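# Cap the tube fully and stand it in the rack

## Task

Twist the cap onto the tube until it will turn no further, then set the capped tube upright in the rack so that it stays there on its own without the robot holding it, and finally open the hands and pull them away.

## Robot and tools

Robot: two arms, left_arm and right_arm, facing each other across a table. Each carries the same right-handed five-finger hand, so hand numbers, axes and sides mean the same on both arms; they are not mirror images.

World frame: origin on the table top halfway between the two arm bases, z up, table surface at z = 0; left_arm's base is on the +y side. The names left and right do not refer to image sides. Reported positions are in metres, orientations as quaternions wxyz, velocities in m/s and rad/s. Printed positions may be slightly wrong, more so at long reach.

Hand point: a spot 0.05 m in front of the palm, where the index pad meets the thumb tip when pinching. Its +z runs along straight fingers, +y points out of the palm, +x runs across the palm away from the thumb. Straight fingers reach 0.06 to 0.07 m past the point along +z. Across the palm the hand extends 0.08 m on the little-finger side; on the thumb side 0.02 m if the thumb is swung in front of the palm, up to 0.09 m otherwise. A wrist bracket on the little-finger side sticks out 0.03 m past the point along +y and 0.11 m across the palm, and can collide.

The row (used by both motion tools): 28 numbers, each in [-1, 1], always for both arms even if one is idle. Order: left_arm dx, dy, dz, rx, ry, rz, then left_gripper little, ring, middle, index, thumb_bend, thumb_turn, force_limit, speed; then the same 14 for right_arm and right_gripper. dx..rz are an offset, not a pose: a displacement of the hand point from its measured pose at the start of the action, expressed in that hand point's own axes; 1.0 equals 0.6 m or 180 degrees, and rx, ry, rz form a single rotation vector. Finger values are absolute targets: +1 straight/open, -1 fully curled. thumb_bend +1 straight, -1 bent; thumb_turn +1 beside the palm, -1 across in front of it. A pinch is roughly index -0.22, thumb_bend -0.75, thumb_turn -0.57. force_limit maps linearly from about 0 N (-1) to 10 N (+1) at the fingertip, 15 N for the two thumb motors; it only limits closing. speed maps from nearly 0 (-1) to full (+1), a full finger stroke taking 0.6 s at full. No value means keep as is: to hold a hand unchanged, resend its last eight numbers, or at first its hand_measured plus hand_force_limit and hand_speed. Close slowly (speed -0.9 or less) for a gentle grip. With the thumb in front of the palm the hand can wrap objects 0.035 to 0.08 m wide, which then sit on the wrist side of the hand point; turn the thumb before reaching.

execute_actions(actions): a list of actions, each a table of up to 15 rows; each row lasts one 1/30 s step, and a short table repeats its last row to fill 15 steps (0.5 s). Every row in an action is measured from that action's start pose; for a call's first action that is the pose last reported. An empty list just returns state and images. Per step the command is clipped to within 100 mm and 16 degrees of the measured pose, so large offsets need several actions; afterwards the arm settles at the last clipped pose. Motion lags commands by about 0.17 s.

move(target, speed, stop_force, blocking): target is one 28-number row, its offsets taken from the pose in the latest result that shows one. Each hand point travels a straight line; all paths finish together, lasting 0.5 to 10 s (cut off at 10 s). speed is in m/s, 0.002 to 0.5, default 0.25; rotation is capped at twice that in rad/s. Moves do not avoid obstacles or the other arm, and the arm may overshoot the path. Arms are stiff: aiming even slightly past a firm contact can fault. stop_force (N, 9 to 40, shared by both arms, unavailable in the first 0.2 s) ends an arm's path when its wrist sensor feels that much extra resistance for 2 steps; the hand point then steps back two steps and holds. Use it only with slow, non-rotating approaches; omit it when moving away from something being pressed. An arm whose target is within 1.5 mm and 0.5 degrees of where it is counts as still. blocking=false returns after 0.5 s while motion continues (not combinable with stop_force); check with wait(0), and send nothing else until it ends. The result adds a move: line with each arm's ending (done, off_target, moving, held, fault, contact) and limits (paced = target clipped, held = some steps blocked), plus distance to target.

wait(seconds): 0 to 10, arms keep their last command. stop(): brakes a running move. zoom_image(camera, region): camera is cam_low, cam_left_wrist or cam_right_wrist; region [x0, y0, x1, y1] in pixels, at most 504 by 504. show_instructions(): shows reference images. finished_scene(scene): ends the scene by number; irreversible.

Results: pose and velocity per arm, Hand target lines, possible pose unreachable lines (clearance check altered a command), hand_measured, hand_stopped_by (moving, target, force, stalled, fault), hand_load_n (positive when pushed open; near 0 means grip lost), hand_force_limit, hand_speed, joint torques, and Wrist force / Wrist torque in each end effector's axes (noisy, offsets up to about 4 N, saturating near 50 N). Images come from cam_low (fixed, near x = -1.09, looking along +x), cam_left_wrist and cam_right_wrist (fisheye), each 504x504.

Avoid: collisions or pressing between the two arms (any part), objects leaving the table, drops, slams and hard shoves. A joint torque over its limit (139 N m for the three big joints, 26 N m for wrists) or an outside force of 150 N stops that arm for 10 s. Long holds heat motors: MOTOR HOT appears at 70 °C, braking at 85 °C. Loose objects may occasionally be nudged. The robot keeps holding its last command while you compose a reply.

Each tool is called after ">>>" as name(argument=value, ...) on one line, values as JSON.

Reference images:

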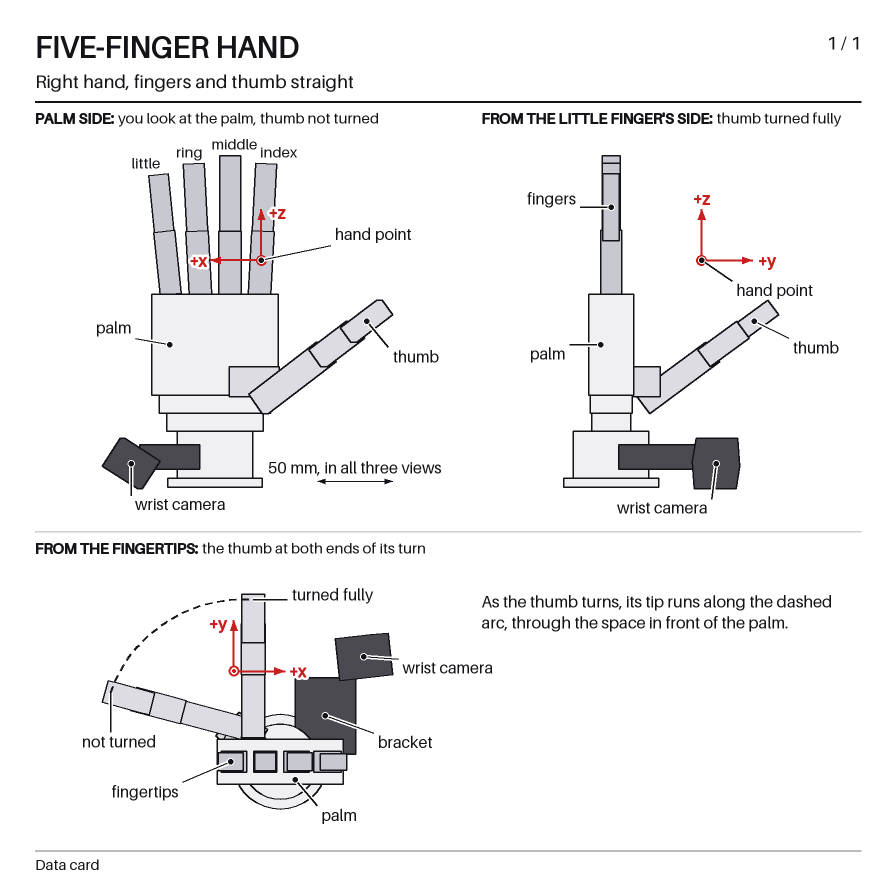

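## Session

>>> execute_actions(actions=[])

Scene clock: 0.00 s.
left_arm: end_effector_position=(+0.2911, +0.4851, +0.4802) hand_measured=(+1.000, +1.000, +1.000, +1.000, +1.000, +1.000) hand_load_n=(+0.0, +0.0, +0.0, +0.0, +0.0, +0.0) hand_stopped_by=(target, target, target, target, target, target) hand_force_limit=0.00 hand_speed=-0.80 end_effector_quat_wxyz=(-0.007, +0.371, +0.929, +0.010) end_effector_velocity=(+0.000, -0.000, -0.000) end_effector_angular_velocity=(+0.001, +0.000, +0.000) | right_arm: end_effector_position=(+0.0668, -0.3231, +0.4836) hand_measured=(+1.000, +1.000, +1.000, +1.000, +1.000, +1.000) hand_load_n=(+0.0, +0.0, +0.0, +0.0, +0.0, +0.0) hand_stopped_by=(target, target, target, target, target, target) hand_force_limit=0.00 hand_speed=-0.80 end_effector_quat_wxyz=(+0.009, -0.387, +0.922, -0.003) end_effector_velocity=(+0.000, +0.000, -0.000) end_effector_angular_velocity=(-0.000, -0.001, -0.000)
Joint positions: left_arm=[ 0.565 -1.748  1.364  1.978  1.564 -1.903] | right_arm=[-1.188 -1.733  1.329  1.957  1.579 -1.906]
Joint velocities: left_arm=[ 0.     0.001  0.     0.    -0.    -0.   ] | right_arm=[-0.     0.     0.    -0.001  0.    -0.   ]
Joint torques (N m, as the arm reports them, + toward a larger angle): no reading
Motor temperatures (°C, as the motors report them): left_arm=[27 27 27 34 28 38] | right_arm=[29 28 29 37 37 37]
Wrist force (N, on the end effector, along its own x y z axes, offset not removed): no reading
Wrist torque (N m, same axes, about the end effector's origin, offset not removed): no reading
Hand target (left_arm): +0.291, +0.485, +0.480; -0.007, +0.371, +0.929, +0.010
Hand target (right_arm): +0.067, -0.323, +0.484; +0.009, -0.387, +0.922, -0.003

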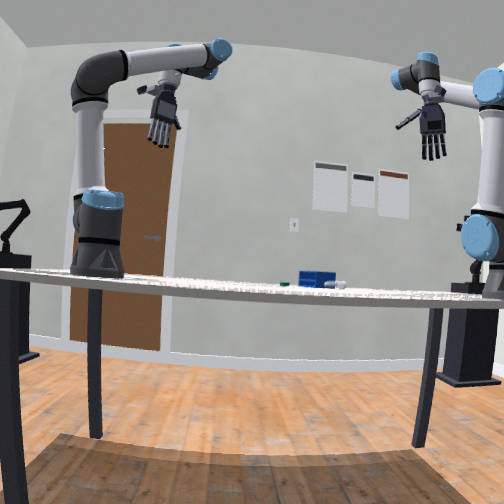

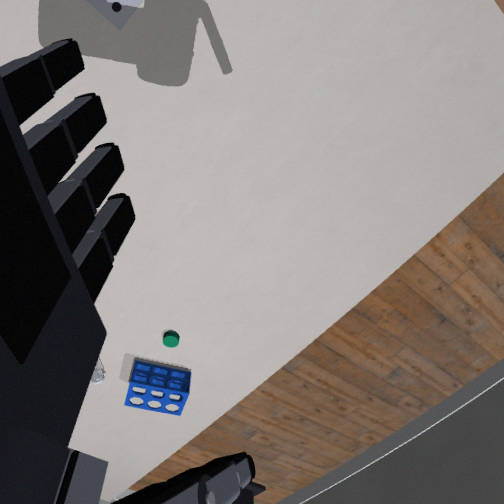

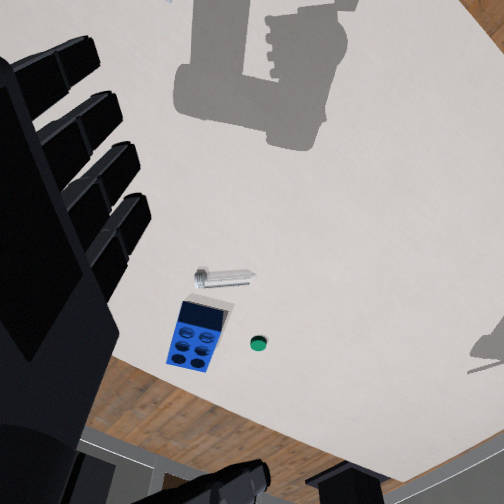

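>>> zoom_image(camera="cam_right_wrist", region=[150, 250, 290, 390])

>>> zoom_image(camera="cam_low", region=[270, 250, 360, 310])

>>> zoom_image(camera="cam_left_wrist", region=[80, 310, 220, 430])

Region (150, 250, 290, 390) of cam_right_wrist's 504x504 image, scaled by 3.600, with more detail than that image has.

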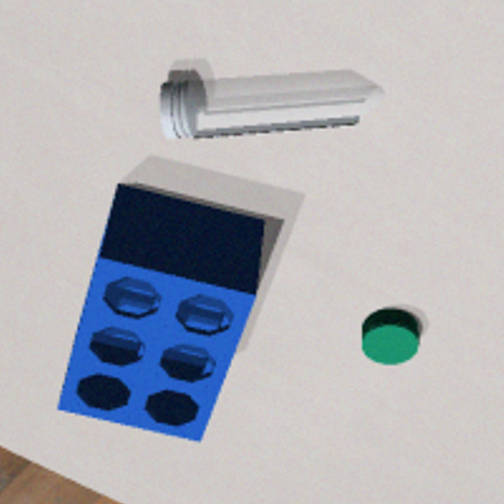

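Region (270, 250, 360, 310) of cam_low's 504x504 image, scaled by 5.600, with more detail than that image has.

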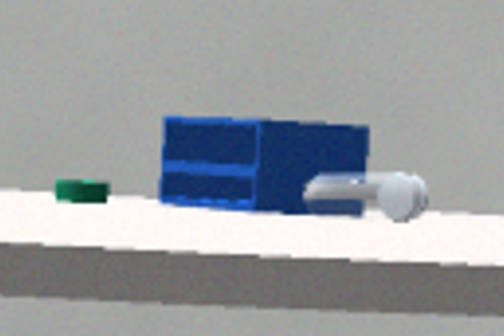

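Region (80, 310, 220, 430) of cam_left_wrist's 504x504 image, scaled by 3.600, with more detail than that image has; it fills the top 432 rows of this view, and the rest is white.

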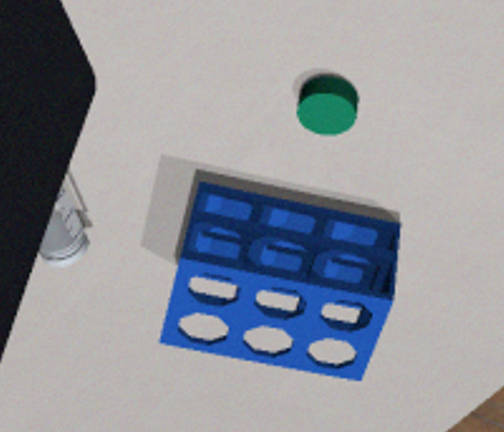

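>>> move(target=[0,0,0,0,0,0,1,1,1,0.3,0,-0.6,0,0, -0.592,-0.202,0.55,0.196,0.196,0.472,0.4,0.4,0.4,0.4,0.5,-1,0,0])

>>> zoom_image(camera="cam_low", region=[260, 170, 400, 310])

Scene clock: 6.20 s.
left_arm: end_effector_position=(+0.2911, +0.4851, +0.4802) hand_measured=(+1.000, +1.000, +1.000, +0.300, +0.000, -0.600) hand_load_n=(+0.0, +0.0, +0.0, +0.0, +0.0, +0.0) hand_stopped_by=(target, target, target, target, target, target) hand_force_limit=0.00 hand_speed=0.00 end_effector_quat_wxyz=(-0.007, +0.371, +0.929, +0.010) end_effector_velocity=(+0.000, -0.000, -0.000) end_effector_angular_velocity=(+0.001, +0.000, -0.000) | right_arm: end_effector_position=(+0.4063, -0.1566, +0.1591) hand_measured=(+0.400, +0.400, +0.400, +0.400, +0.500, -1.000) hand_load_n=(+0.0, +0.0, +0.0, +0.0, +0.0, +0.0) hand_stopped_by=(target, target, target, target, target, target) hand_force_limit=0.00 hand_speed=0.00 end_effector_quat_wxyz=(-0.130, +0.352, +0.865, -0.334) end_effector_velocity=(+0.002, +0.001, +0.001) end_effector_angular_velocity=(+0.014, -0.012, +0.003)
Joint positions: left_arm=[ 0.565 -1.748  1.364  1.978  1.564 -1.903] | right_arm=[-0.996 -0.212  0.04   2.468  1.679 -0.105]
Joint velocities: left_arm=[-0.     0.001  0.    -0.    -0.    -0.   ] | right_arm=[-0.001  0.02  -0.054  0.014 -0.    -0.006]
Joint torques (N m, as the arm reports them, + toward a larger angle): left_arm=[  0.49  -8.3  -18.13   2.08  -0.16   0.12] | right_arm=[ -9.07 -49.81 -28.68   4.58  -2.45  -2.34]
Motor temperatures (°C, as the motors report them): left_arm=[27 27 27 34 28 38] | right_arm=[29 28 29 37 37 37]
Wrist force (N, on the end effector, along its own x y z axes, offset not removed): left_arm=[2.1 0.0 1.8] | right_arm=[-1.1 -1.3 1.3]
Wrist torque (N m, same axes, about the end effector's origin, offset not removed): left_arm=[-0.33 -0.54 0.15] | right_arm=[-0.27 0.33 -0.02]
Hand target (left_arm): +0.291, +0.485, +0.480; -0.007, +0.371, +0.929, +0.010
Hand target (right_arm): +0.407, -0.156, +0.159; -0.129, +0.352, +0.865, -0.333
Off the commanded pose (left_arm): 0.000 m, 0 deg.
Off the commanded pose (right_arm): 0.003 m, 2 deg.
elbow stopped short (right arm): the move would have taken joint 3 (elbow) straighter than the controller allows; a more bent joint 3 avoids this.
move: done
camera_calibration (this result's frames):
cam_left_wrist: T_world_to_cam=[[0.779469, 0.624041, 0.0547736, -0.556784], [0.512908, -0.685958, 0.516127, -0.0597158], [0.359657, -0.374212, -0.854759, 0.617528], [0, 0, 0, 1]] pos_world=[0.242526, 0.53758, 0.589155]
cam_right_wrist: T_world_to_cam=[[0.603722, 0.433707, -0.668893, -0.0720711], [0.795845, -0.376708, 0.474049, -0.456345], [-0.0463788, -0.818529, -0.57259, 0.10789], [0, 0, 0, 1]] pos_world=[0.411694, -0.0523399, 0.229899]

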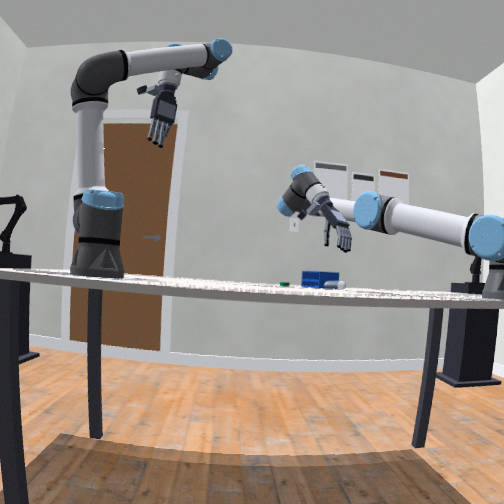

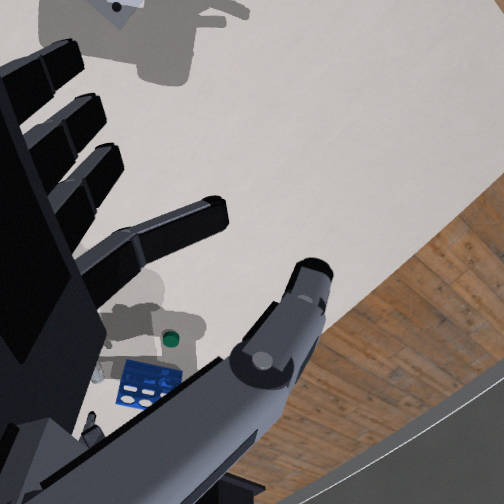

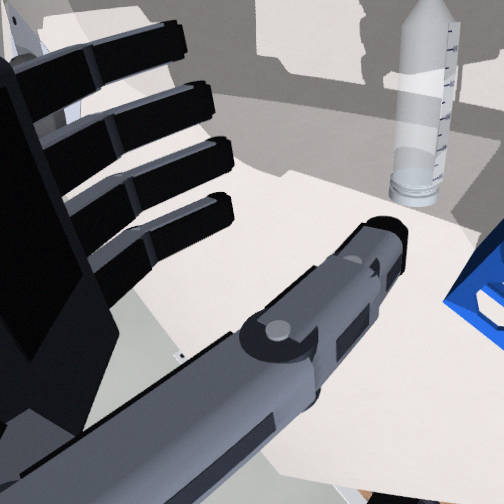

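Region (260, 170, 400, 310) of cam_low's 504x504 image, scaled by 3.600, with more detail than that image has.

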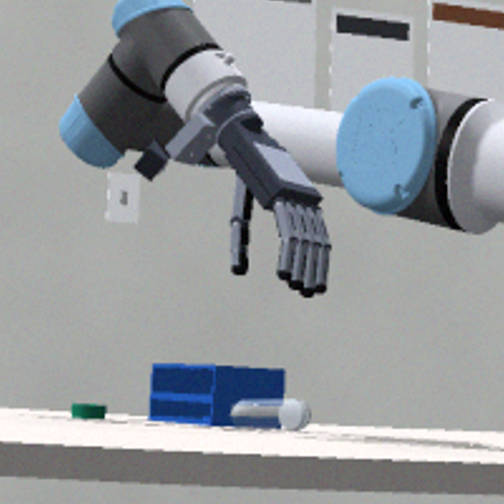

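>>> move(target=[0,0,0,0,0,0,1,1,1,0.3,0,-0.6,0,0, 0,-0.03,0.03,0,0.66,0.72,0.3,0.3,0.3,0.3,0.5,-1,0,0], speed=0.4)

>>> zoom_image(camera="cam_low", region=[280, 170, 420, 310])

Scene clock: 13.40 s.
left_arm: end_effector_position=(+0.2911, +0.4851, +0.4802) hand_measured=(+1.000, +1.000, +1.000, +0.300, +0.000, -0.600) hand_load_n=(+0.0, +0.0, +0.0, +0.0, +0.0, +0.0) hand_stopped_by=(target, target, target, target, target, target) hand_force_limit=0.00 hand_speed=0.00 end_effector_quat_wxyz=(-0.007, +0.371, +0.929, +0.010) end_effector_velocity=(-0.000, +0.000, +0.000) end_effector_angular_velocity=(-0.002, -0.001, +0.000) | right_arm: end_effector_position=(+0.3889, -0.1750, +0.1581) hand_measured=(+0.300, +0.300, +0.300, +0.300, +0.500, -1.000) hand_load_n=(+0.0, +0.0, +0.0, +0.0, +0.0, +0.0) hand_stopped_by=(target, target, target, target, target, target) hand_force_limit=0.00 hand_speed=0.00 end_effector_quat_wxyz=(+0.343, -0.876, +0.315, -0.131) end_effector_velocity=(-0.000, +0.000, +0.000) end_effector_angular_velocity=(-0.001, -0.002, -0.012)
Joint positions: left_arm=[ 0.565 -1.748  1.364  1.978  1.564 -1.903] | right_arm=[-1.236 -1.208  1.5    0.579  1.269  2.783]
Joint velocities: left_arm=[-0.    -0.002 -0.     0.     0.    -0.001] | right_arm=[ 0.004 -0.003  0.003 -0.005  0.012  0.012]
Joint torques (N m, as the arm reports them, + toward a larger angle): left_arm=[ -0.21  -7.46 -18.74   2.08  -0.13  -0.01] | right_arm=[  8.64 -42.26  -6.6   -0.9    2.34   2.4 ]
Motor temperatures (°C, as the motors report them): left_arm=[27 27 27 34 28 38] | right_arm=[29 28 29 37 37 37]
Wrist force (N, on the end effector, along its own x y z axes, offset not removed): left_arm=[0.7 -0.7 0.7] | right_arm=[1.7 -2.2 -0.3]
Wrist torque (N m, same axes, about the end effector's origin, offset not removed): left_arm=[-0.33 -0.28 0.00] | right_arm=[-0.21 -0.03 0.08]
Hand target (left_arm): +0.291, +0.485, +0.480; -0.007, +0.371, +0.929, +0.010
Hand target (right_arm): +0.389, -0.175, +0.158; -0.342, +0.875, -0.315, +0.131
Off the commanded pose (left_arm): 0.000 m, 0 deg.
Off the commanded pose (right_arm): 0.001 m, 0 deg.
elbow stopped short (right arm): the move would have taken joint 3 (elbow) straighter than the controller allows; a more bent joint 3 avoids this.
move: done
camera_calibration (this result's frames):
cam_left_wrist: T_world_to_cam=[[0.779469, 0.624041, 0.0547737, -0.556784], [0.512908, -0.685958, 0.516127, -0.0597156], [0.359657, -0.374211, -0.854759, 0.617528], [0, 0, 0, 1]] pos_world=[0.242526, 0.53758, 0.589155]
cam_right_wrist: T_world_to_cam=[[-0.549194, -0.478191, -0.685361, 0.237175], [-0.835691, 0.316904, 0.448545, 0.310969], [0.00270298, 0.819088, -0.573662, 0.359136], [0, 0, 0, 1]] pos_world=[0.389158, -0.279296, 0.229089]

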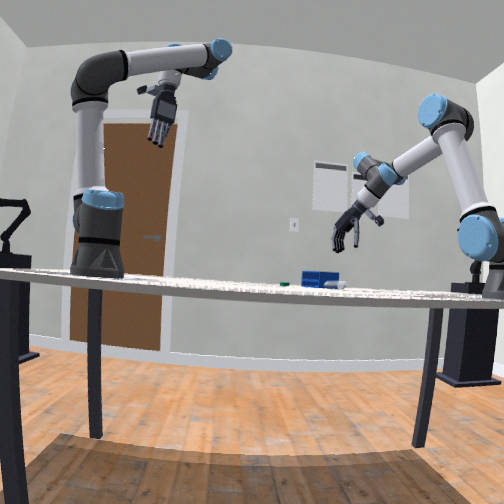

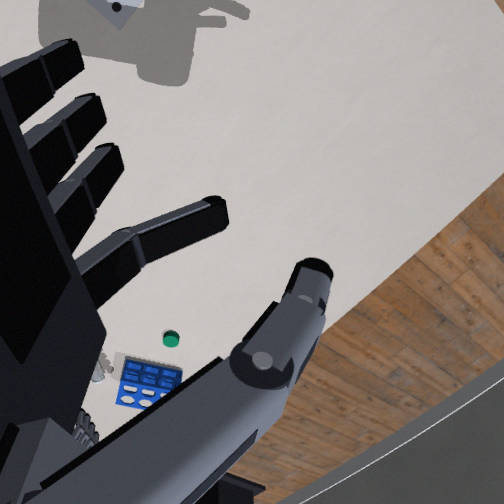

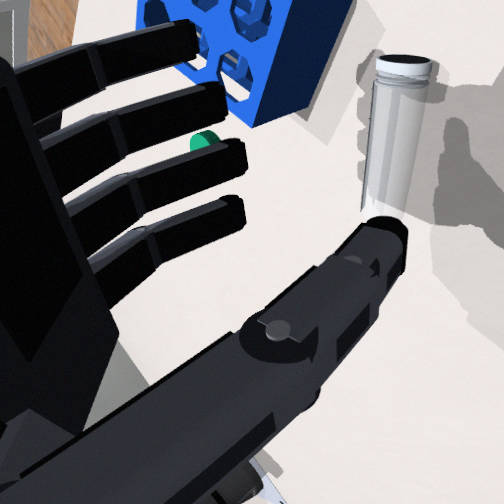

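Region (280, 170, 420, 310) of cam_low's 504x504 image, scaled by 3.600, with more detail than that image has.

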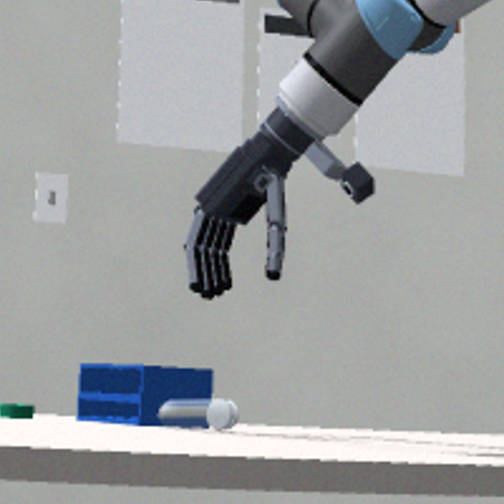

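>>> move(target=[0,0,0,0,0,0,1,1,1,0.3,0,-0.6,0,0, -0.056,0.087,0.119,0.067,0.021,0.022,0.3,0.3,0.3,0.3,0.5,-1,0,0], speed=0.15)

>>> zoom_image(camera="cam_low", region=[290, 220, 380, 310])

Scene clock: 15.13 s.
left_arm: end_effector_position=(+0.2911, +0.4851, +0.4802) hand_measured=(+1.000, +1.000, +1.000, +0.300, +0.000, -0.600) hand_load_n=(+0.0, +0.0, +0.0, +0.0, +0.0, +0.0) hand_stopped_by=(target, target, target, target, target, target) hand_force_limit=0.00 hand_speed=0.00 end_effector_quat_wxyz=(-0.007, +0.371, +0.929, +0.010) end_effector_velocity=(-0.000, +0.000, +0.000) end_effector_angular_velocity=(-0.002, -0.001, -0.001) | right_arm: end_effector_position=(+0.3706, -0.1461, +0.0702) hand_measured=(+0.300, +0.300, +0.300, +0.300, +0.500, -1.000) hand_load_n=(+0.0, +0.0, +0.0, +0.0, +0.0, +0.0) hand_stopped_by=(target, target, target, target, target, target) hand_force_limit=0.00 hand_speed=0.00 end_effector_quat_wxyz=(+0.426, -0.819, +0.340, -0.180) end_effector_velocity=(+0.000, +0.001, -0.002) end_effector_angular_velocity=(+0.006, -0.006, -0.004)
Joint positions: left_arm=[ 0.565 -1.748  1.364  1.978  1.564 -1.903] | right_arm=[-1.172 -1.233  1.829  0.036  1.324  2.96 ]
Joint velocities: left_arm=[-0.    -0.002 -0.    -0.     0.     0.   ] | right_arm=[ 0.002  0.001  0.008 -0.018  0.004  0.006]
Joint torques (N m, as the arm reports them, + toward a larger angle): left_arm=[  0.29  -8.99 -18.94   2.22  -0.13  -0.02] | right_arm=[  8.42 -20.67  -5.98  -1.58   2.56   2.16]
Motor temperatures (°C, as the motors report them): left_arm=[27 27 27 34 28 38] | right_arm=[29 28 29 37 37 37]
Wrist force (N, on the end effector, along its own x y z axes, offset not removed): left_arm=[0.7 -0.7 0.8] | right_arm=[0.1 -2.0 -2.6]
Wrist torque (N m, same axes, about the end effector's origin, offset not removed): left_arm=[-0.42 -0.31 -0.02] | right_arm=[-0.07 -0.13 0.08]
Hand target (left_arm): +0.291, +0.485, +0.480; -0.007, +0.371, +0.929, +0.010
Hand target (right_arm): +0.371, -0.146, +0.070; -0.426, +0.819, -0.340, +0.180
Off the commanded pose (left_arm): 0.000 m, 0 deg.
Off the commanded pose (right_arm): 0.000 m, 0 deg.
move: done
camera_calibration (this result's frames):
cam_left_wrist: T_world_to_cam=[[0.779469, 0.624041, 0.0547736, -0.556784], [0.512908, -0.685958, 0.516127, -0.0597158], [0.359657, -0.374212, -0.854759, 0.617528], [0, 0, 0, 1]] pos_world=[0.242526, 0.53758, 0.589155]
cam_right_wrist: T_world_to_cam=[[-0.483046, -0.308324, -0.819514, 0.190378], [-0.862576, 0.328364, 0.384888, 0.342067], [0.150428, 0.892812, -0.424568, 0.230711], [0, 0, 0, 1]] pos_world=[0.352315, -0.259606, 0.122313]

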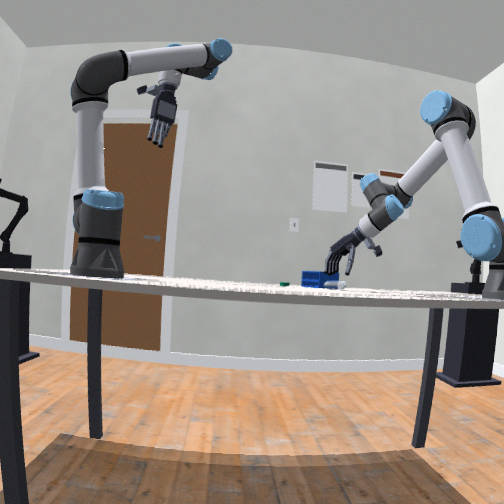

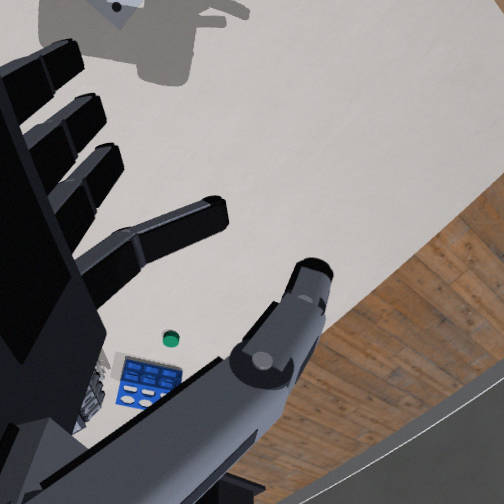

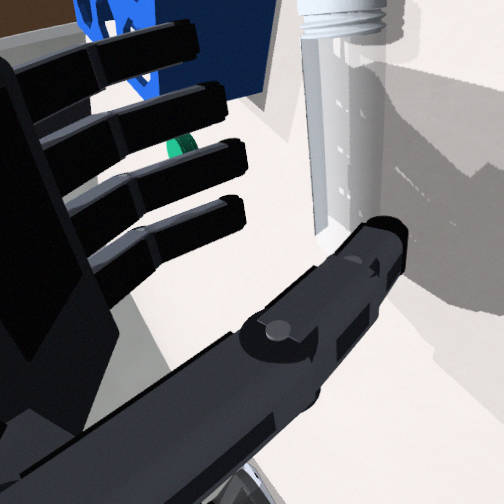

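Region (290, 220, 380, 310) of cam_low's 504x504 image, scaled by 5.600, with more detail than that image has.

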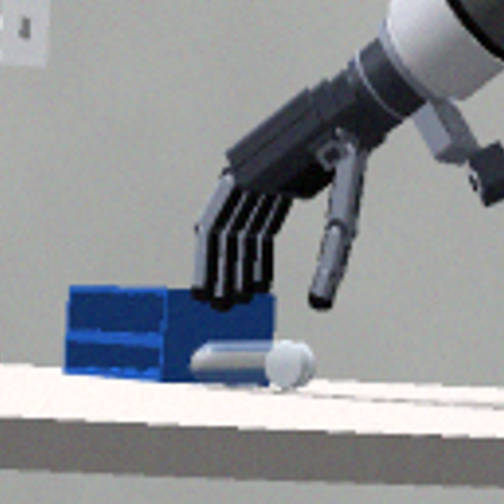

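>>> move(target=[0,0,0,0,0,0,1,1,1,0.3,0,-0.6,0,0, 0,0.042,0.045,0,0,0,0.3,0.3,0.3,0.3,0.5,-1,0,0], speed=0.04, stop_force=10)

>>> zoom_image(camera="cam_low", region=[290, 220, 380, 310])

Scene clock: 18.20 s.
left_arm: end_effector_position=(+0.2911, +0.4851, +0.4802) hand_measured=(+1.000, +1.000, +1.000, +0.300, +0.000, -0.600) hand_load_n=(+0.0, +0.0, +0.0, +0.0, +0.0, +0.0) hand_stopped_by=(target, target, target, target, target, target) hand_force_limit=0.00 hand_speed=0.00 end_effector_quat_wxyz=(-0.007, +0.371, +0.929, +0.010) end_effector_velocity=(-0.000, +0.001, +0.001) end_effector_angular_velocity=(-0.002, -0.001, +0.001) | right_arm: end_effector_position=(+0.3761, -0.1409, +0.0342) hand_measured=(+0.300, +0.300, +0.300, +0.300, +0.500, -1.000) hand_load_n=(+0.0, +0.0, +0.0, +0.0, +0.0, +0.0) hand_stopped_by=(target, target, target, target, target, target) hand_force_limit=0.00 hand_speed=0.00 end_effector_quat_wxyz=(+0.426, -0.819, +0.340, -0.180) end_effector_velocity=(+0.000, +0.000, -0.002) end_effector_angular_velocity=(+0.000, -0.001, +0.001)
Joint positions: left_arm=[ 0.565 -1.748  1.364  1.978  1.564 -1.903] | right_arm=[-1.167 -1.165  1.842 -0.046  1.328  2.963]
Joint velocities: left_arm=[-0.    -0.003  0.     0.    -0.    -0.001] | right_arm=[ 0.     0.004  0.    -0.005 -0.    -0.001]
Joint torques (N m, as the arm reports them, + toward a larger angle): left_arm=[ -0.22  -9.21 -18.9    2.24   0.01   0.16] | right_arm=[  8.4  -22.49  -4.83  -1.72   2.54   2.33]
Motor temperatures (°C, as the motors report them): left_arm=[27 27 27 34 28 38] | right_arm=[29 28 29 37 37 37]
Wrist force (N, on the end effector, along its own x y z axes, offset not removed): left_arm=[1.1 -1.4 1.9] | right_arm=[-2.8 -4.1 -1.9]
Wrist torque (N m, same axes, about the end effector's origin, offset not removed): left_arm=[-0.48 -0.40 0.02] | right_arm=[-0.56 0.70 -0.15]
Hand target (left_arm): +0.291, +0.485, +0.480; -0.007, +0.371, +0.929, +0.010
Hand target (right_arm): +0.376, -0.141, +0.034; -0.426, +0.819, -0.340, +0.180
Off the commanded pose (left_arm): 0.000 m, 0 deg.
Off the commanded pose (right_arm): 0.000 m, 0 deg.
move: done
camera_calibration (this result's frames):
cam_left_wrist: T_world_to_cam=[[0.779469, 0.624041, 0.0547737, -0.556784], [0.512908, -0.685958, 0.516128, -0.0597158], [0.359657, -0.374212, -0.854759, 0.617528], [0, 0, 0, 1]] pos_world=[0.242526, 0.53758, 0.589155]
cam_right_wrist: T_world_to_cam=[[-0.483049, -0.308324, -0.819512, 0.165202], [-0.862575, 0.328362, 0.384893, 0.358907], [0.150425, 0.892813, -0.424567, 0.209899], [0, 0, 0, 1]] pos_world=[0.357811, -0.254317, 0.0863603]

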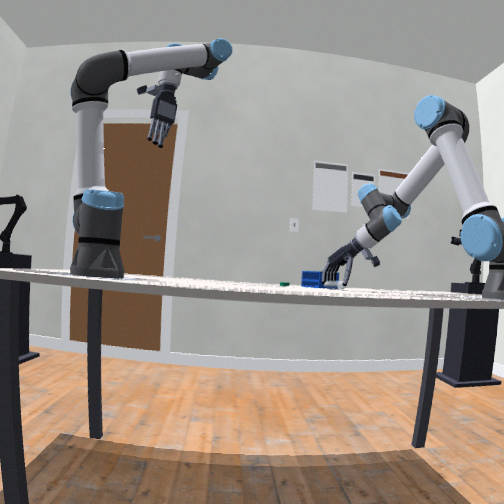

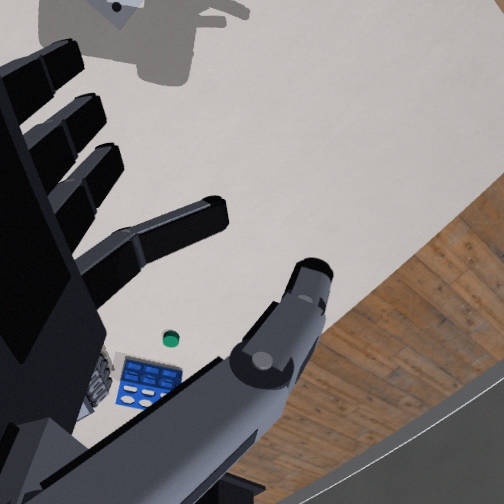

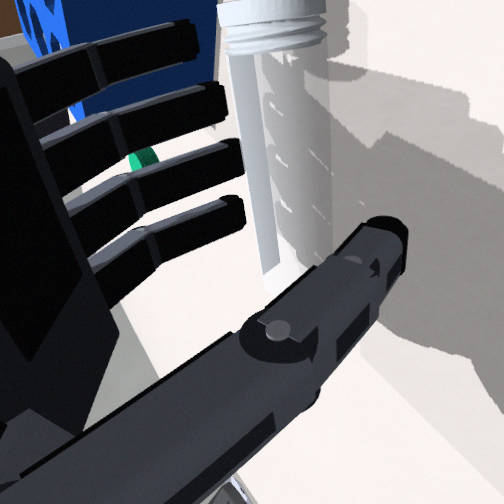

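Region (290, 220, 380, 310) of cam_low's 504x504 image, scaled by 5.600, with more detail than that image has.

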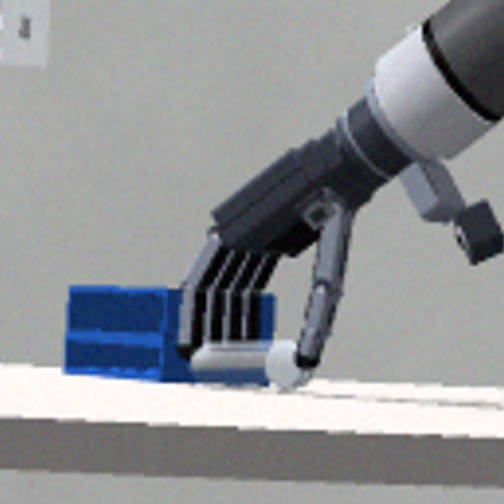

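Down 7 mm more, then close.

>>> move(target=[0,0,0,0,0,0,1,1,1,0.3,0,-0.6,0,0, 0,0.0096,0.0066,0,0,0,0.3,0.3,0.3,0.3,0.0,-1,0,-0.5], speed=0.02, stop_force=10)

>>> move(target=[0,0,0,0,0,0,1,1,1,0.3,0,-0.6,0,0, 0,0,0,0,0,0,0.3,0.3,-0.5,-0.5,0.0,-1,0,-0.8])

>>> zoom_image(camera="cam_low", region=[290, 220, 380, 310])

Scene clock: 19.67 s.
left_arm: end_effector_position=(+0.2911, +0.4851, +0.4802) hand_measured=(+1.000, +1.000, +1.000, +0.300, +0.000, -0.600) hand_load_n=(+0.0, +0.0, +0.0, +0.0, +0.0, +0.0) hand_stopped_by=(target, target, target, target, target, target) hand_force_limit=0.00 hand_speed=0.00 end_effector_quat_wxyz=(-0.007, +0.371, +0.929, +0.010) end_effector_velocity=(+0.000, -0.000, -0.000) end_effector_angular_velocity=(+0.000, +0.000, -0.000) | right_arm: end_effector_position=(+0.3761, -0.1409, +0.0273) hand_measured=(+0.300, +0.300, +0.300, +0.300, +0.000, -1.000) hand_load_n=(+0.0, +0.0, +0.0, +0.0, +0.0, +0.0) hand_stopped_by=(target, target, target, target, target, target) hand_force_limit=0.00 hand_speed=-0.50 end_effector_quat_wxyz=(+0.426, -0.819, +0.340, -0.180) end_effector_velocity=(-0.000, -0.000, -0.001) end_effector_angular_velocity=(-0.002, +0.001, -0.001)
Joint positions: left_arm=[ 0.565 -1.748  1.364  1.978  1.564 -1.903] | right_arm=[-1.167 -1.154  1.848 -0.063  1.328  2.963]
Joint velocities: left_arm=[-0.  0. -0. -0. -0.  0.] | right_arm=[0.    0.001 0.    0.001 0.001 0.   ]
Joint torques (N m, as the arm reports them, + toward a larger angle): left_arm=[ -0.97  -8.08 -18.98   2.19  -0.23  -0.05] | right_arm=[ -9.54 -22.93  -4.04  -1.56  -2.87  -2.26]
Motor temperatures (°C, as the motors report them): left_arm=[27 27 27 34 28 38] | right_arm=[29 28 29 37 37 37]
Wrist force (N, on the end effector, along its own x y z axes, offset not removed): left_arm=[0.6 -0.8 0.6] | right_arm=[0.2 -2.6 0.0]
Wrist torque (N m, same axes, about the end effector's origin, offset not removed): left_arm=[-0.33 -0.30 -0.03] | right_arm=[-0.37 0.03 -0.15]
Hand target (left_arm): +0.291, +0.485, +0.480; -0.007, +0.371, +0.929, +0.010
Hand target (right_arm): +0.376, -0.141, +0.027; -0.426, +0.819, -0.340, +0.180
Off the commanded pose (left_arm): 0.000 m, 0 deg.
Off the commanded pose (right_arm): 0.000 m, 0 deg.
move: done
camera_calibration (this result's frames):
cam_left_wrist: T_world_to_cam=[[0.779469, 0.624041, 0.0547734, -0.556784], [0.512908, -0.685958, 0.516128, -0.059716], [0.359657, -0.374212, -0.854759, 0.617528], [0, 0, 0, 1]] pos_world=[0.242526, 0.53758, 0.589155]
cam_right_wrist: T_world_to_cam=[[-0.483049, -0.308324, -0.819512, 0.159444], [-0.862575, 0.328361, 0.384893, 0.361593], [0.150425, 0.892813, -0.424567, 0.206986], [0, 0, 0, 1]] pos_world=[0.357785, -0.254372, 0.0793714]

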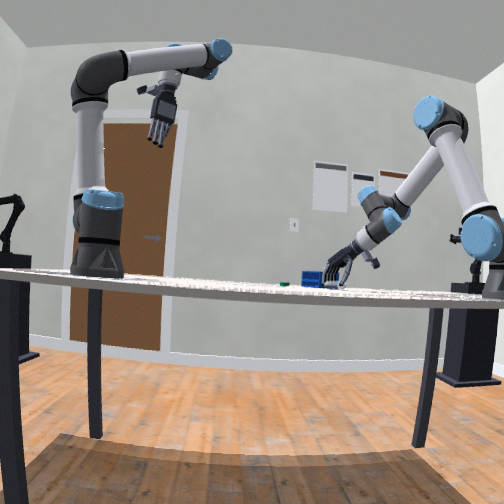

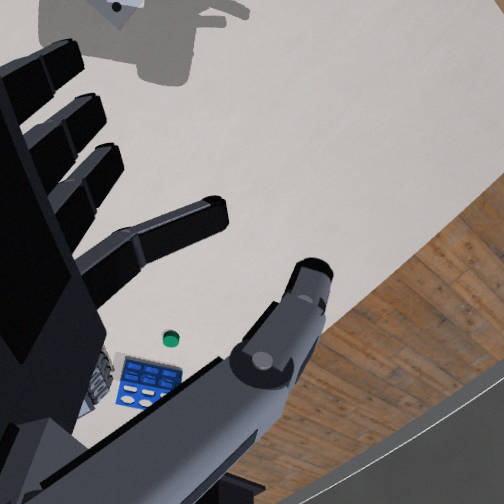

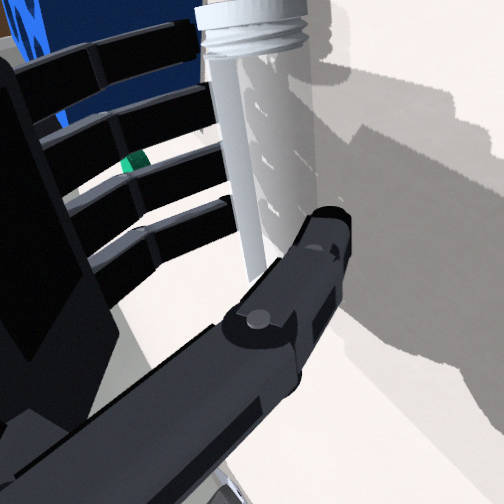

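Scene clock: 20.93 s.
left_arm: end_effector_position=(+0.2911, +0.4851, +0.4802) hand_measured=(+1.000, +1.000, +1.000, +0.300, +0.000, -0.600) hand_load_n=(+0.0, +0.0, +0.0, +0.0, +0.0, +0.0) hand_stopped_by=(target, target, target, target, target, target) hand_force_limit=0.00 hand_speed=0.00 end_effector_quat_wxyz=(-0.007, +0.371, +0.929, +0.010) end_effector_velocity=(+0.000, -0.000, -0.000) end_effector_angular_velocity=(+0.001, +0.000, -0.001) | right_arm: end_effector_position=(+0.3761, -0.1409, +0.0273) hand_measured=(+0.300, +0.300, -0.008, -0.030, +0.004, -1.000) hand_load_n=(+0.0, +0.0, +5.0, +5.0, +8.5, -1.5) hand_stopped_by=(target, target, force, force, target, target) hand_force_limit=0.00 hand_speed=-0.80 end_effector_quat_wxyz=(+0.426, -0.819, +0.340, -0.180) end_effector_velocity=(-0.000, +0.001, +0.000) end_effector_angular_velocity=(+0.002, +0.000, +0.002)
Joint positions: left_arm=[ 0.565 -1.748  1.364  1.978  1.564 -1.903] | right_arm=[-1.167 -1.154  1.848 -0.063  1.328  2.963]
Joint velocities: left_arm=[-0.001  0.001  0.001 -0.     0.     0.   ] | right_arm=[-0.    -0.001 -0.    -0.    -0.003  0.001]
Joint torques (N m, as the arm reports them, + toward a larger angle): left_arm=[ -0.69  -8.32 -20.26   2.34  -0.12   0.36] | right_arm=[ -9.73 -23.11  -3.77  -1.25  -2.85  -2.41]
Motor temperatures (°C, as the motors report them): left_arm=[27 27 27 34 28 38] | right_arm=[29 28 29 37 37 37]
Wrist force (N, on the end effector, along its own x y z axes, offset not removed): left_arm=[0.9 -1.3 1.2] | right_arm=[3.1 -0.9 2.2]
Wrist torque (N m, same axes, about the end effector's origin, offset not removed): left_arm=[-0.49 -0.32 -0.03] | right_arm=[-0.32 -0.29 0.27]
Hand target (left_arm): +0.291, +0.485, +0.480; -0.007, +0.371, +0.929, +0.010
Hand target (right_arm): +0.376, -0.141, +0.027; -0.426, +0.819, -0.340, +0.180
Off the commanded pose (left_arm): 0.000 m, 0 deg.
Off the commanded pose (right_arm): 0.000 m, 0 deg.
move: done
camera_calibration (this result's frames):
cam_right_wrist: T_world_to_cam=[[-0.483048, -0.308324, -0.819513, 0.159444], [-0.862576, 0.328361, 0.384892, 0.361593], [0.150425, 0.892813, -0.424567, 0.206985], [0, 0, 0, 1]] pos_world=[0.357785, -0.254372, 0.0793707]

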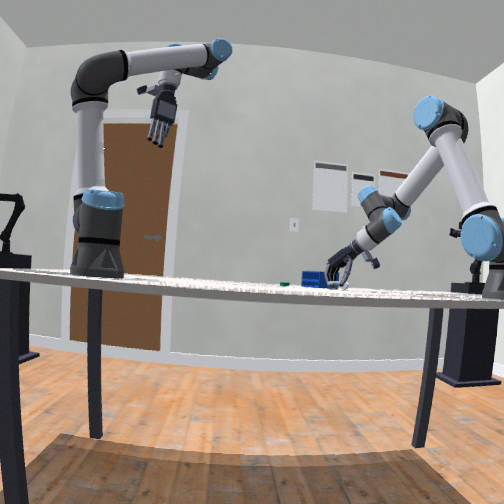

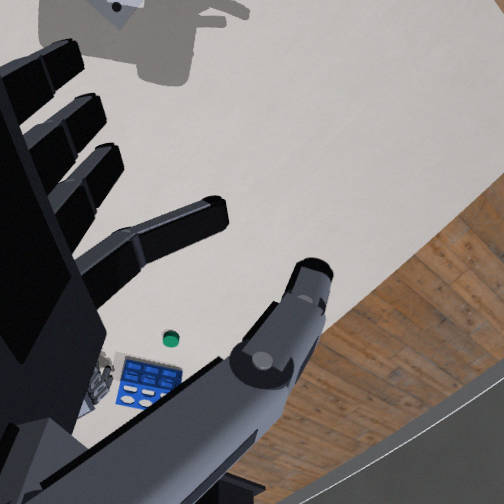

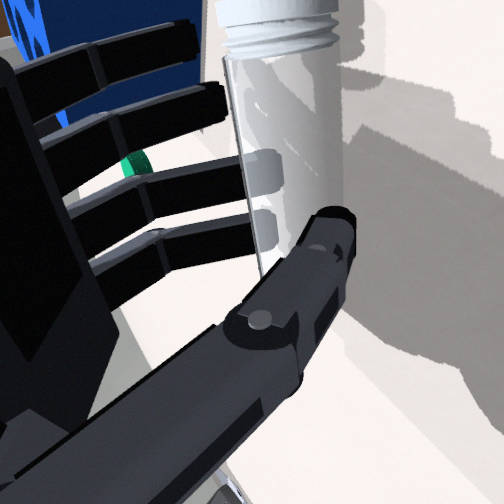

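Region (290, 220, 380, 310) of cam_low's 504x504 image, scaled by 5.600, with more detail than that image has.

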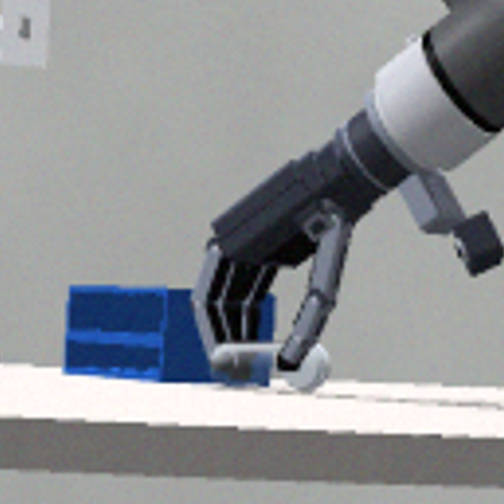

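>>> move(target=[0,0,0,0,0,0,0.3,0.3,0.3,0.3,0.5,-1,0,0, 0,-0.03,-0.04,0,0,0,0.3,0.3,-0.5,-0.5,0.0,-1,0,-0.8], speed=0.1)

>>> move(target=[-0.028,-0.514,0.467,0.29,-0.116,-0.222,0.3,0.3,0.3,0.3,0.5,-1,0,0, -0.55,0.113,-0.17,0,-0.205,-0.143,0.3,0.3,-0.5,-0.5,0.0,-1,0,-0.8])

>>> zoom_image(camera="cam_low", region=[270, 200, 380, 310])

Scene clock: 22.30 s.
left_arm: end_effector_position=(+0.2911, +0.4851, +0.4802) hand_measured=(+0.300, +0.300, +0.300, +0.300, +0.500, -1.000) hand_load_n=(+0.0, +0.0, +0.0, +0.0, +0.0, +0.0) hand_stopped_by=(target, target, target, target, target, target) hand_force_limit=0.00 hand_speed=0.00 end_effector_quat_wxyz=(-0.007, +0.371, +0.929, +0.010) end_effector_velocity=(-0.000, +0.000, +0.000) end_effector_angular_velocity=(-0.002, -0.001, -0.000) | right_arm: end_effector_position=(+0.3694, -0.1474, +0.0556) hand_measured=(+0.300, +0.300, -0.008, -0.030, +0.004, -1.000) hand_load_n=(+0.0, +0.0, +5.0, +5.0, +8.5, -1.5) hand_stopped_by=(target, target, force, force, target, target) hand_force_limit=0.00 hand_speed=-0.80 end_effector_quat_wxyz=(+0.426, -0.819, +0.340, -0.180) end_effector_velocity=(-0.001, -0.000, +0.002) end_effector_angular_velocity=(+0.001, +0.001, +0.000)
Joint positions: left_arm=[ 0.565 -1.748  1.364  1.978  1.564 -1.903] | right_arm=[-1.173 -1.216  1.85  -0.002  1.323  2.959]
Joint velocities: left_arm=[-0.    -0.002 -0.     0.     0.     0.   ] | right_arm=[ 0.    -0.005 -0.     0.005 -0.001  0.001]
Joint torques (N m, as the arm reports them, + toward a larger angle): left_arm=[  0.26  -7.8  -18.33   2.43  -0.35   0.14] | right_arm=[ -9.36 -39.24 -12.27   2.12  -2.92  -2.31]
Motor temperatures (°C, as the motors report them): left_arm=[27 27 27 34 28 38] | right_arm=[29 28 29 37 37 37]
Wrist force (N, on the end effector, along its own x y z axes, offset not removed): left_arm=[-0.1 -1.8 2.1] | right_arm=[2.4 2.3 2.4]
Wrist torque (N m, same axes, about the end effector's origin, offset not removed): left_arm=[-0.56 -0.29 -0.16] | right_arm=[0.40 -0.28 0.46]
Hand target (left_arm): +0.291, +0.485, +0.480; -0.007, +0.371, +0.929, +0.010
Hand target (right_arm): +0.369, -0.147, +0.056; -0.426, +0.819, -0.340, +0.180
Off the commanded pose (left_arm): 0.000 m, 0 deg.
Off the commanded pose (right_arm): 0.000 m, 0 deg.
move: done
camera_calibration (this result's frames):
cam_left_wrist: T_world_to_cam=[[0.779469, 0.624041, 0.0547737, -0.556784], [0.512908, -0.685958, 0.516127, -0.0597158], [0.359657, -0.374212, -0.854759, 0.617528], [0, 0, 0, 1]] pos_world=[0.242526, 0.53758, 0.589155]
cam_right_wrist: T_world_to_cam=[[-0.48309, -0.308347, -0.819479, 0.177419], [-0.862555, 0.328378, 0.384925, 0.347053], [0.150409, 0.892799, -0.424602, 0.225799], [0, 0, 0, 1]] pos_world=[0.3511, -0.260851, 0.107676]

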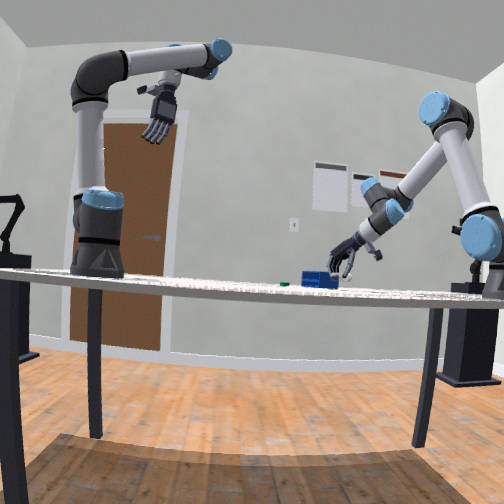

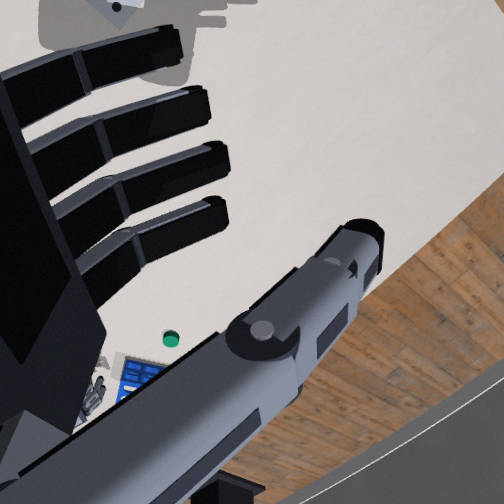

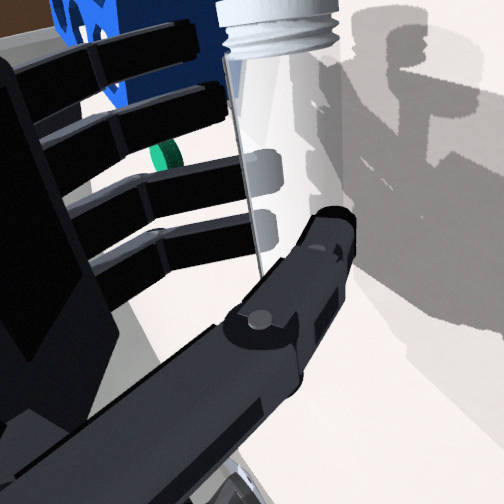

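Scene clock: 25.60 s.
left_arm: end_effector_position=(+0.0882, +0.2578, +0.1951) hand_measured=(+0.300, +0.300, +0.300, +0.300, +0.500, -1.000) hand_load_n=(+0.0, +0.0, +0.0, +0.0, +0.0, +0.0) hand_stopped_by=(target, target, target, target, target, target) hand_force_limit=0.00 hand_speed=0.00 end_effector_quat_wxyz=(+0.007, +0.000, -0.893, +0.449) end_effector_velocity=(-0.001, +0.002, -0.002) end_effector_angular_velocity=(-0.006, -0.015, +0.014) | right_arm: end_effector_position=(+0.0501, +0.0013, +0.0575) hand_measured=(+0.300, +0.300, -0.008, -0.030, +0.004, -1.000) hand_load_n=(+0.0, +0.0, +5.0, +4.5, +8.5, -1.5) hand_stopped_by=(target, target, force, force, target, target) hand_force_limit=0.00 hand_speed=-0.80 end_effector_quat_wxyz=(-0.462, +0.887, -0.002, +0.002) end_effector_velocity=(-0.000, +0.000, +0.000) end_effector_angular_velocity=(+0.002, +0.000, +0.001)
Joint positions: left_arm=[-0.814 -2.217  2.33   0.752  0.9   -3.787] | right_arm=[-0.641 -1.182  1.804  0.068  1.123  2.795]
Joint velocities: left_arm=[-0.097 -0.014  0.026  0.056 -0.083 -0.096] | right_arm=[ 0.    -0.    -0.    -0.001 -0.001  0.001]
Joint torques (N m, as the arm reports them, + toward a larger angle): left_arm=[ -7.32  -2.99 -10.35   2.85  -2.69  -3.  ] | right_arm=[  8.76 -22.37 -28.     2.34  -3.05  -2.24]
Motor temperatures (°C, as the motors report them): left_arm=[27 27 27 34 28 38] | right_arm=[29 28 29 37 37 37]
Wrist force (N, on the end effector, along its own x y z axes, offset not removed): left_arm=[1.8 -0.7 1.3] | right_arm=[-1.1 -2.0 1.6]
Wrist torque (N m, same axes, about the end effector's origin, offset not removed): left_arm=[-0.39 -0.51 0.01] | right_arm=[-0.43 0.00 -0.13]
Hand target (left_arm): +0.088, +0.258, +0.195; -0.006, -0.001, +0.893, -0.450
Hand target (right_arm): +0.050, +0.001, +0.058; -0.462, +0.887, -0.002, +0.002
Off the commanded pose (left_arm): 0.002 m, 1 deg.
Off the commanded pose (right_arm): 0.001 m, 0 deg.
move: done
camera_calibration (this result's frames):
cam_left_wrist: T_world_to_cam=[[0.128054, 0.624927, -0.770109, -0.0229896], [0.841119, 0.342985, 0.418187, -0.239417], [0.525472, -0.701304, -0.481717, 0.35862], [0, 0, 0, 1]] pos_world=[0.0158777, 0.347985, 0.25517]
cam_right_wrist: T_world_to_cam=[[-0.125088, -0.560996, -0.818313, 0.0529199], [-0.841521, -0.376904, 0.387022, 0.0218149], [-0.525543, 0.737039, -0.424944, 0.176025], [0, 0, 0, 1]] pos_world=[0.117486, -0.0918273, 0.109663]

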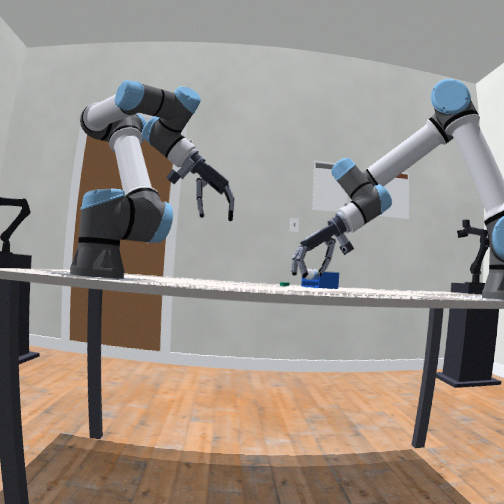

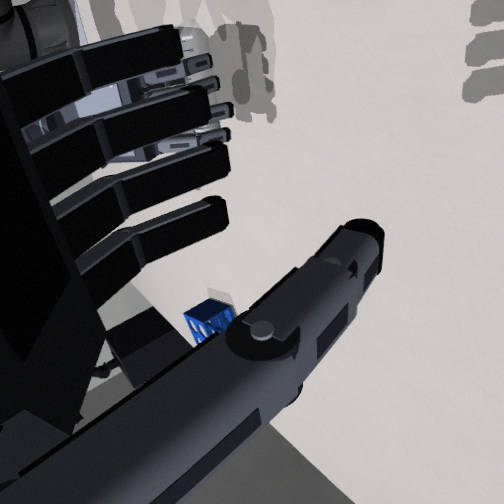

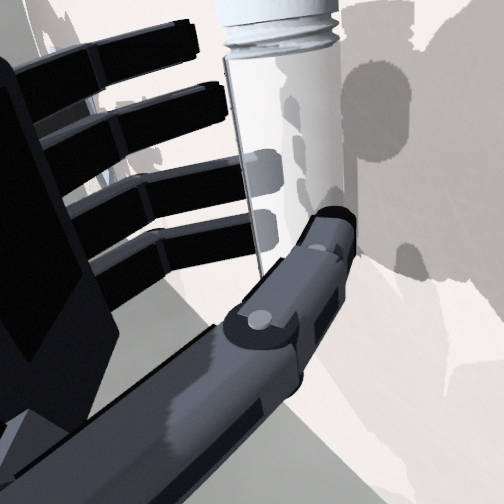

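Region (270, 200, 380, 310) of cam_low's 504x504 image, scaled by 4.582, with more detail than that image has.

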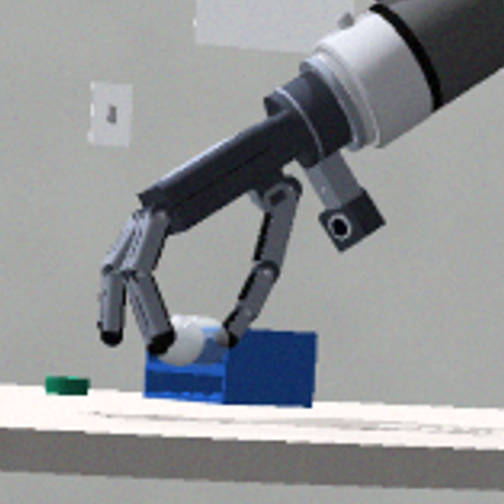

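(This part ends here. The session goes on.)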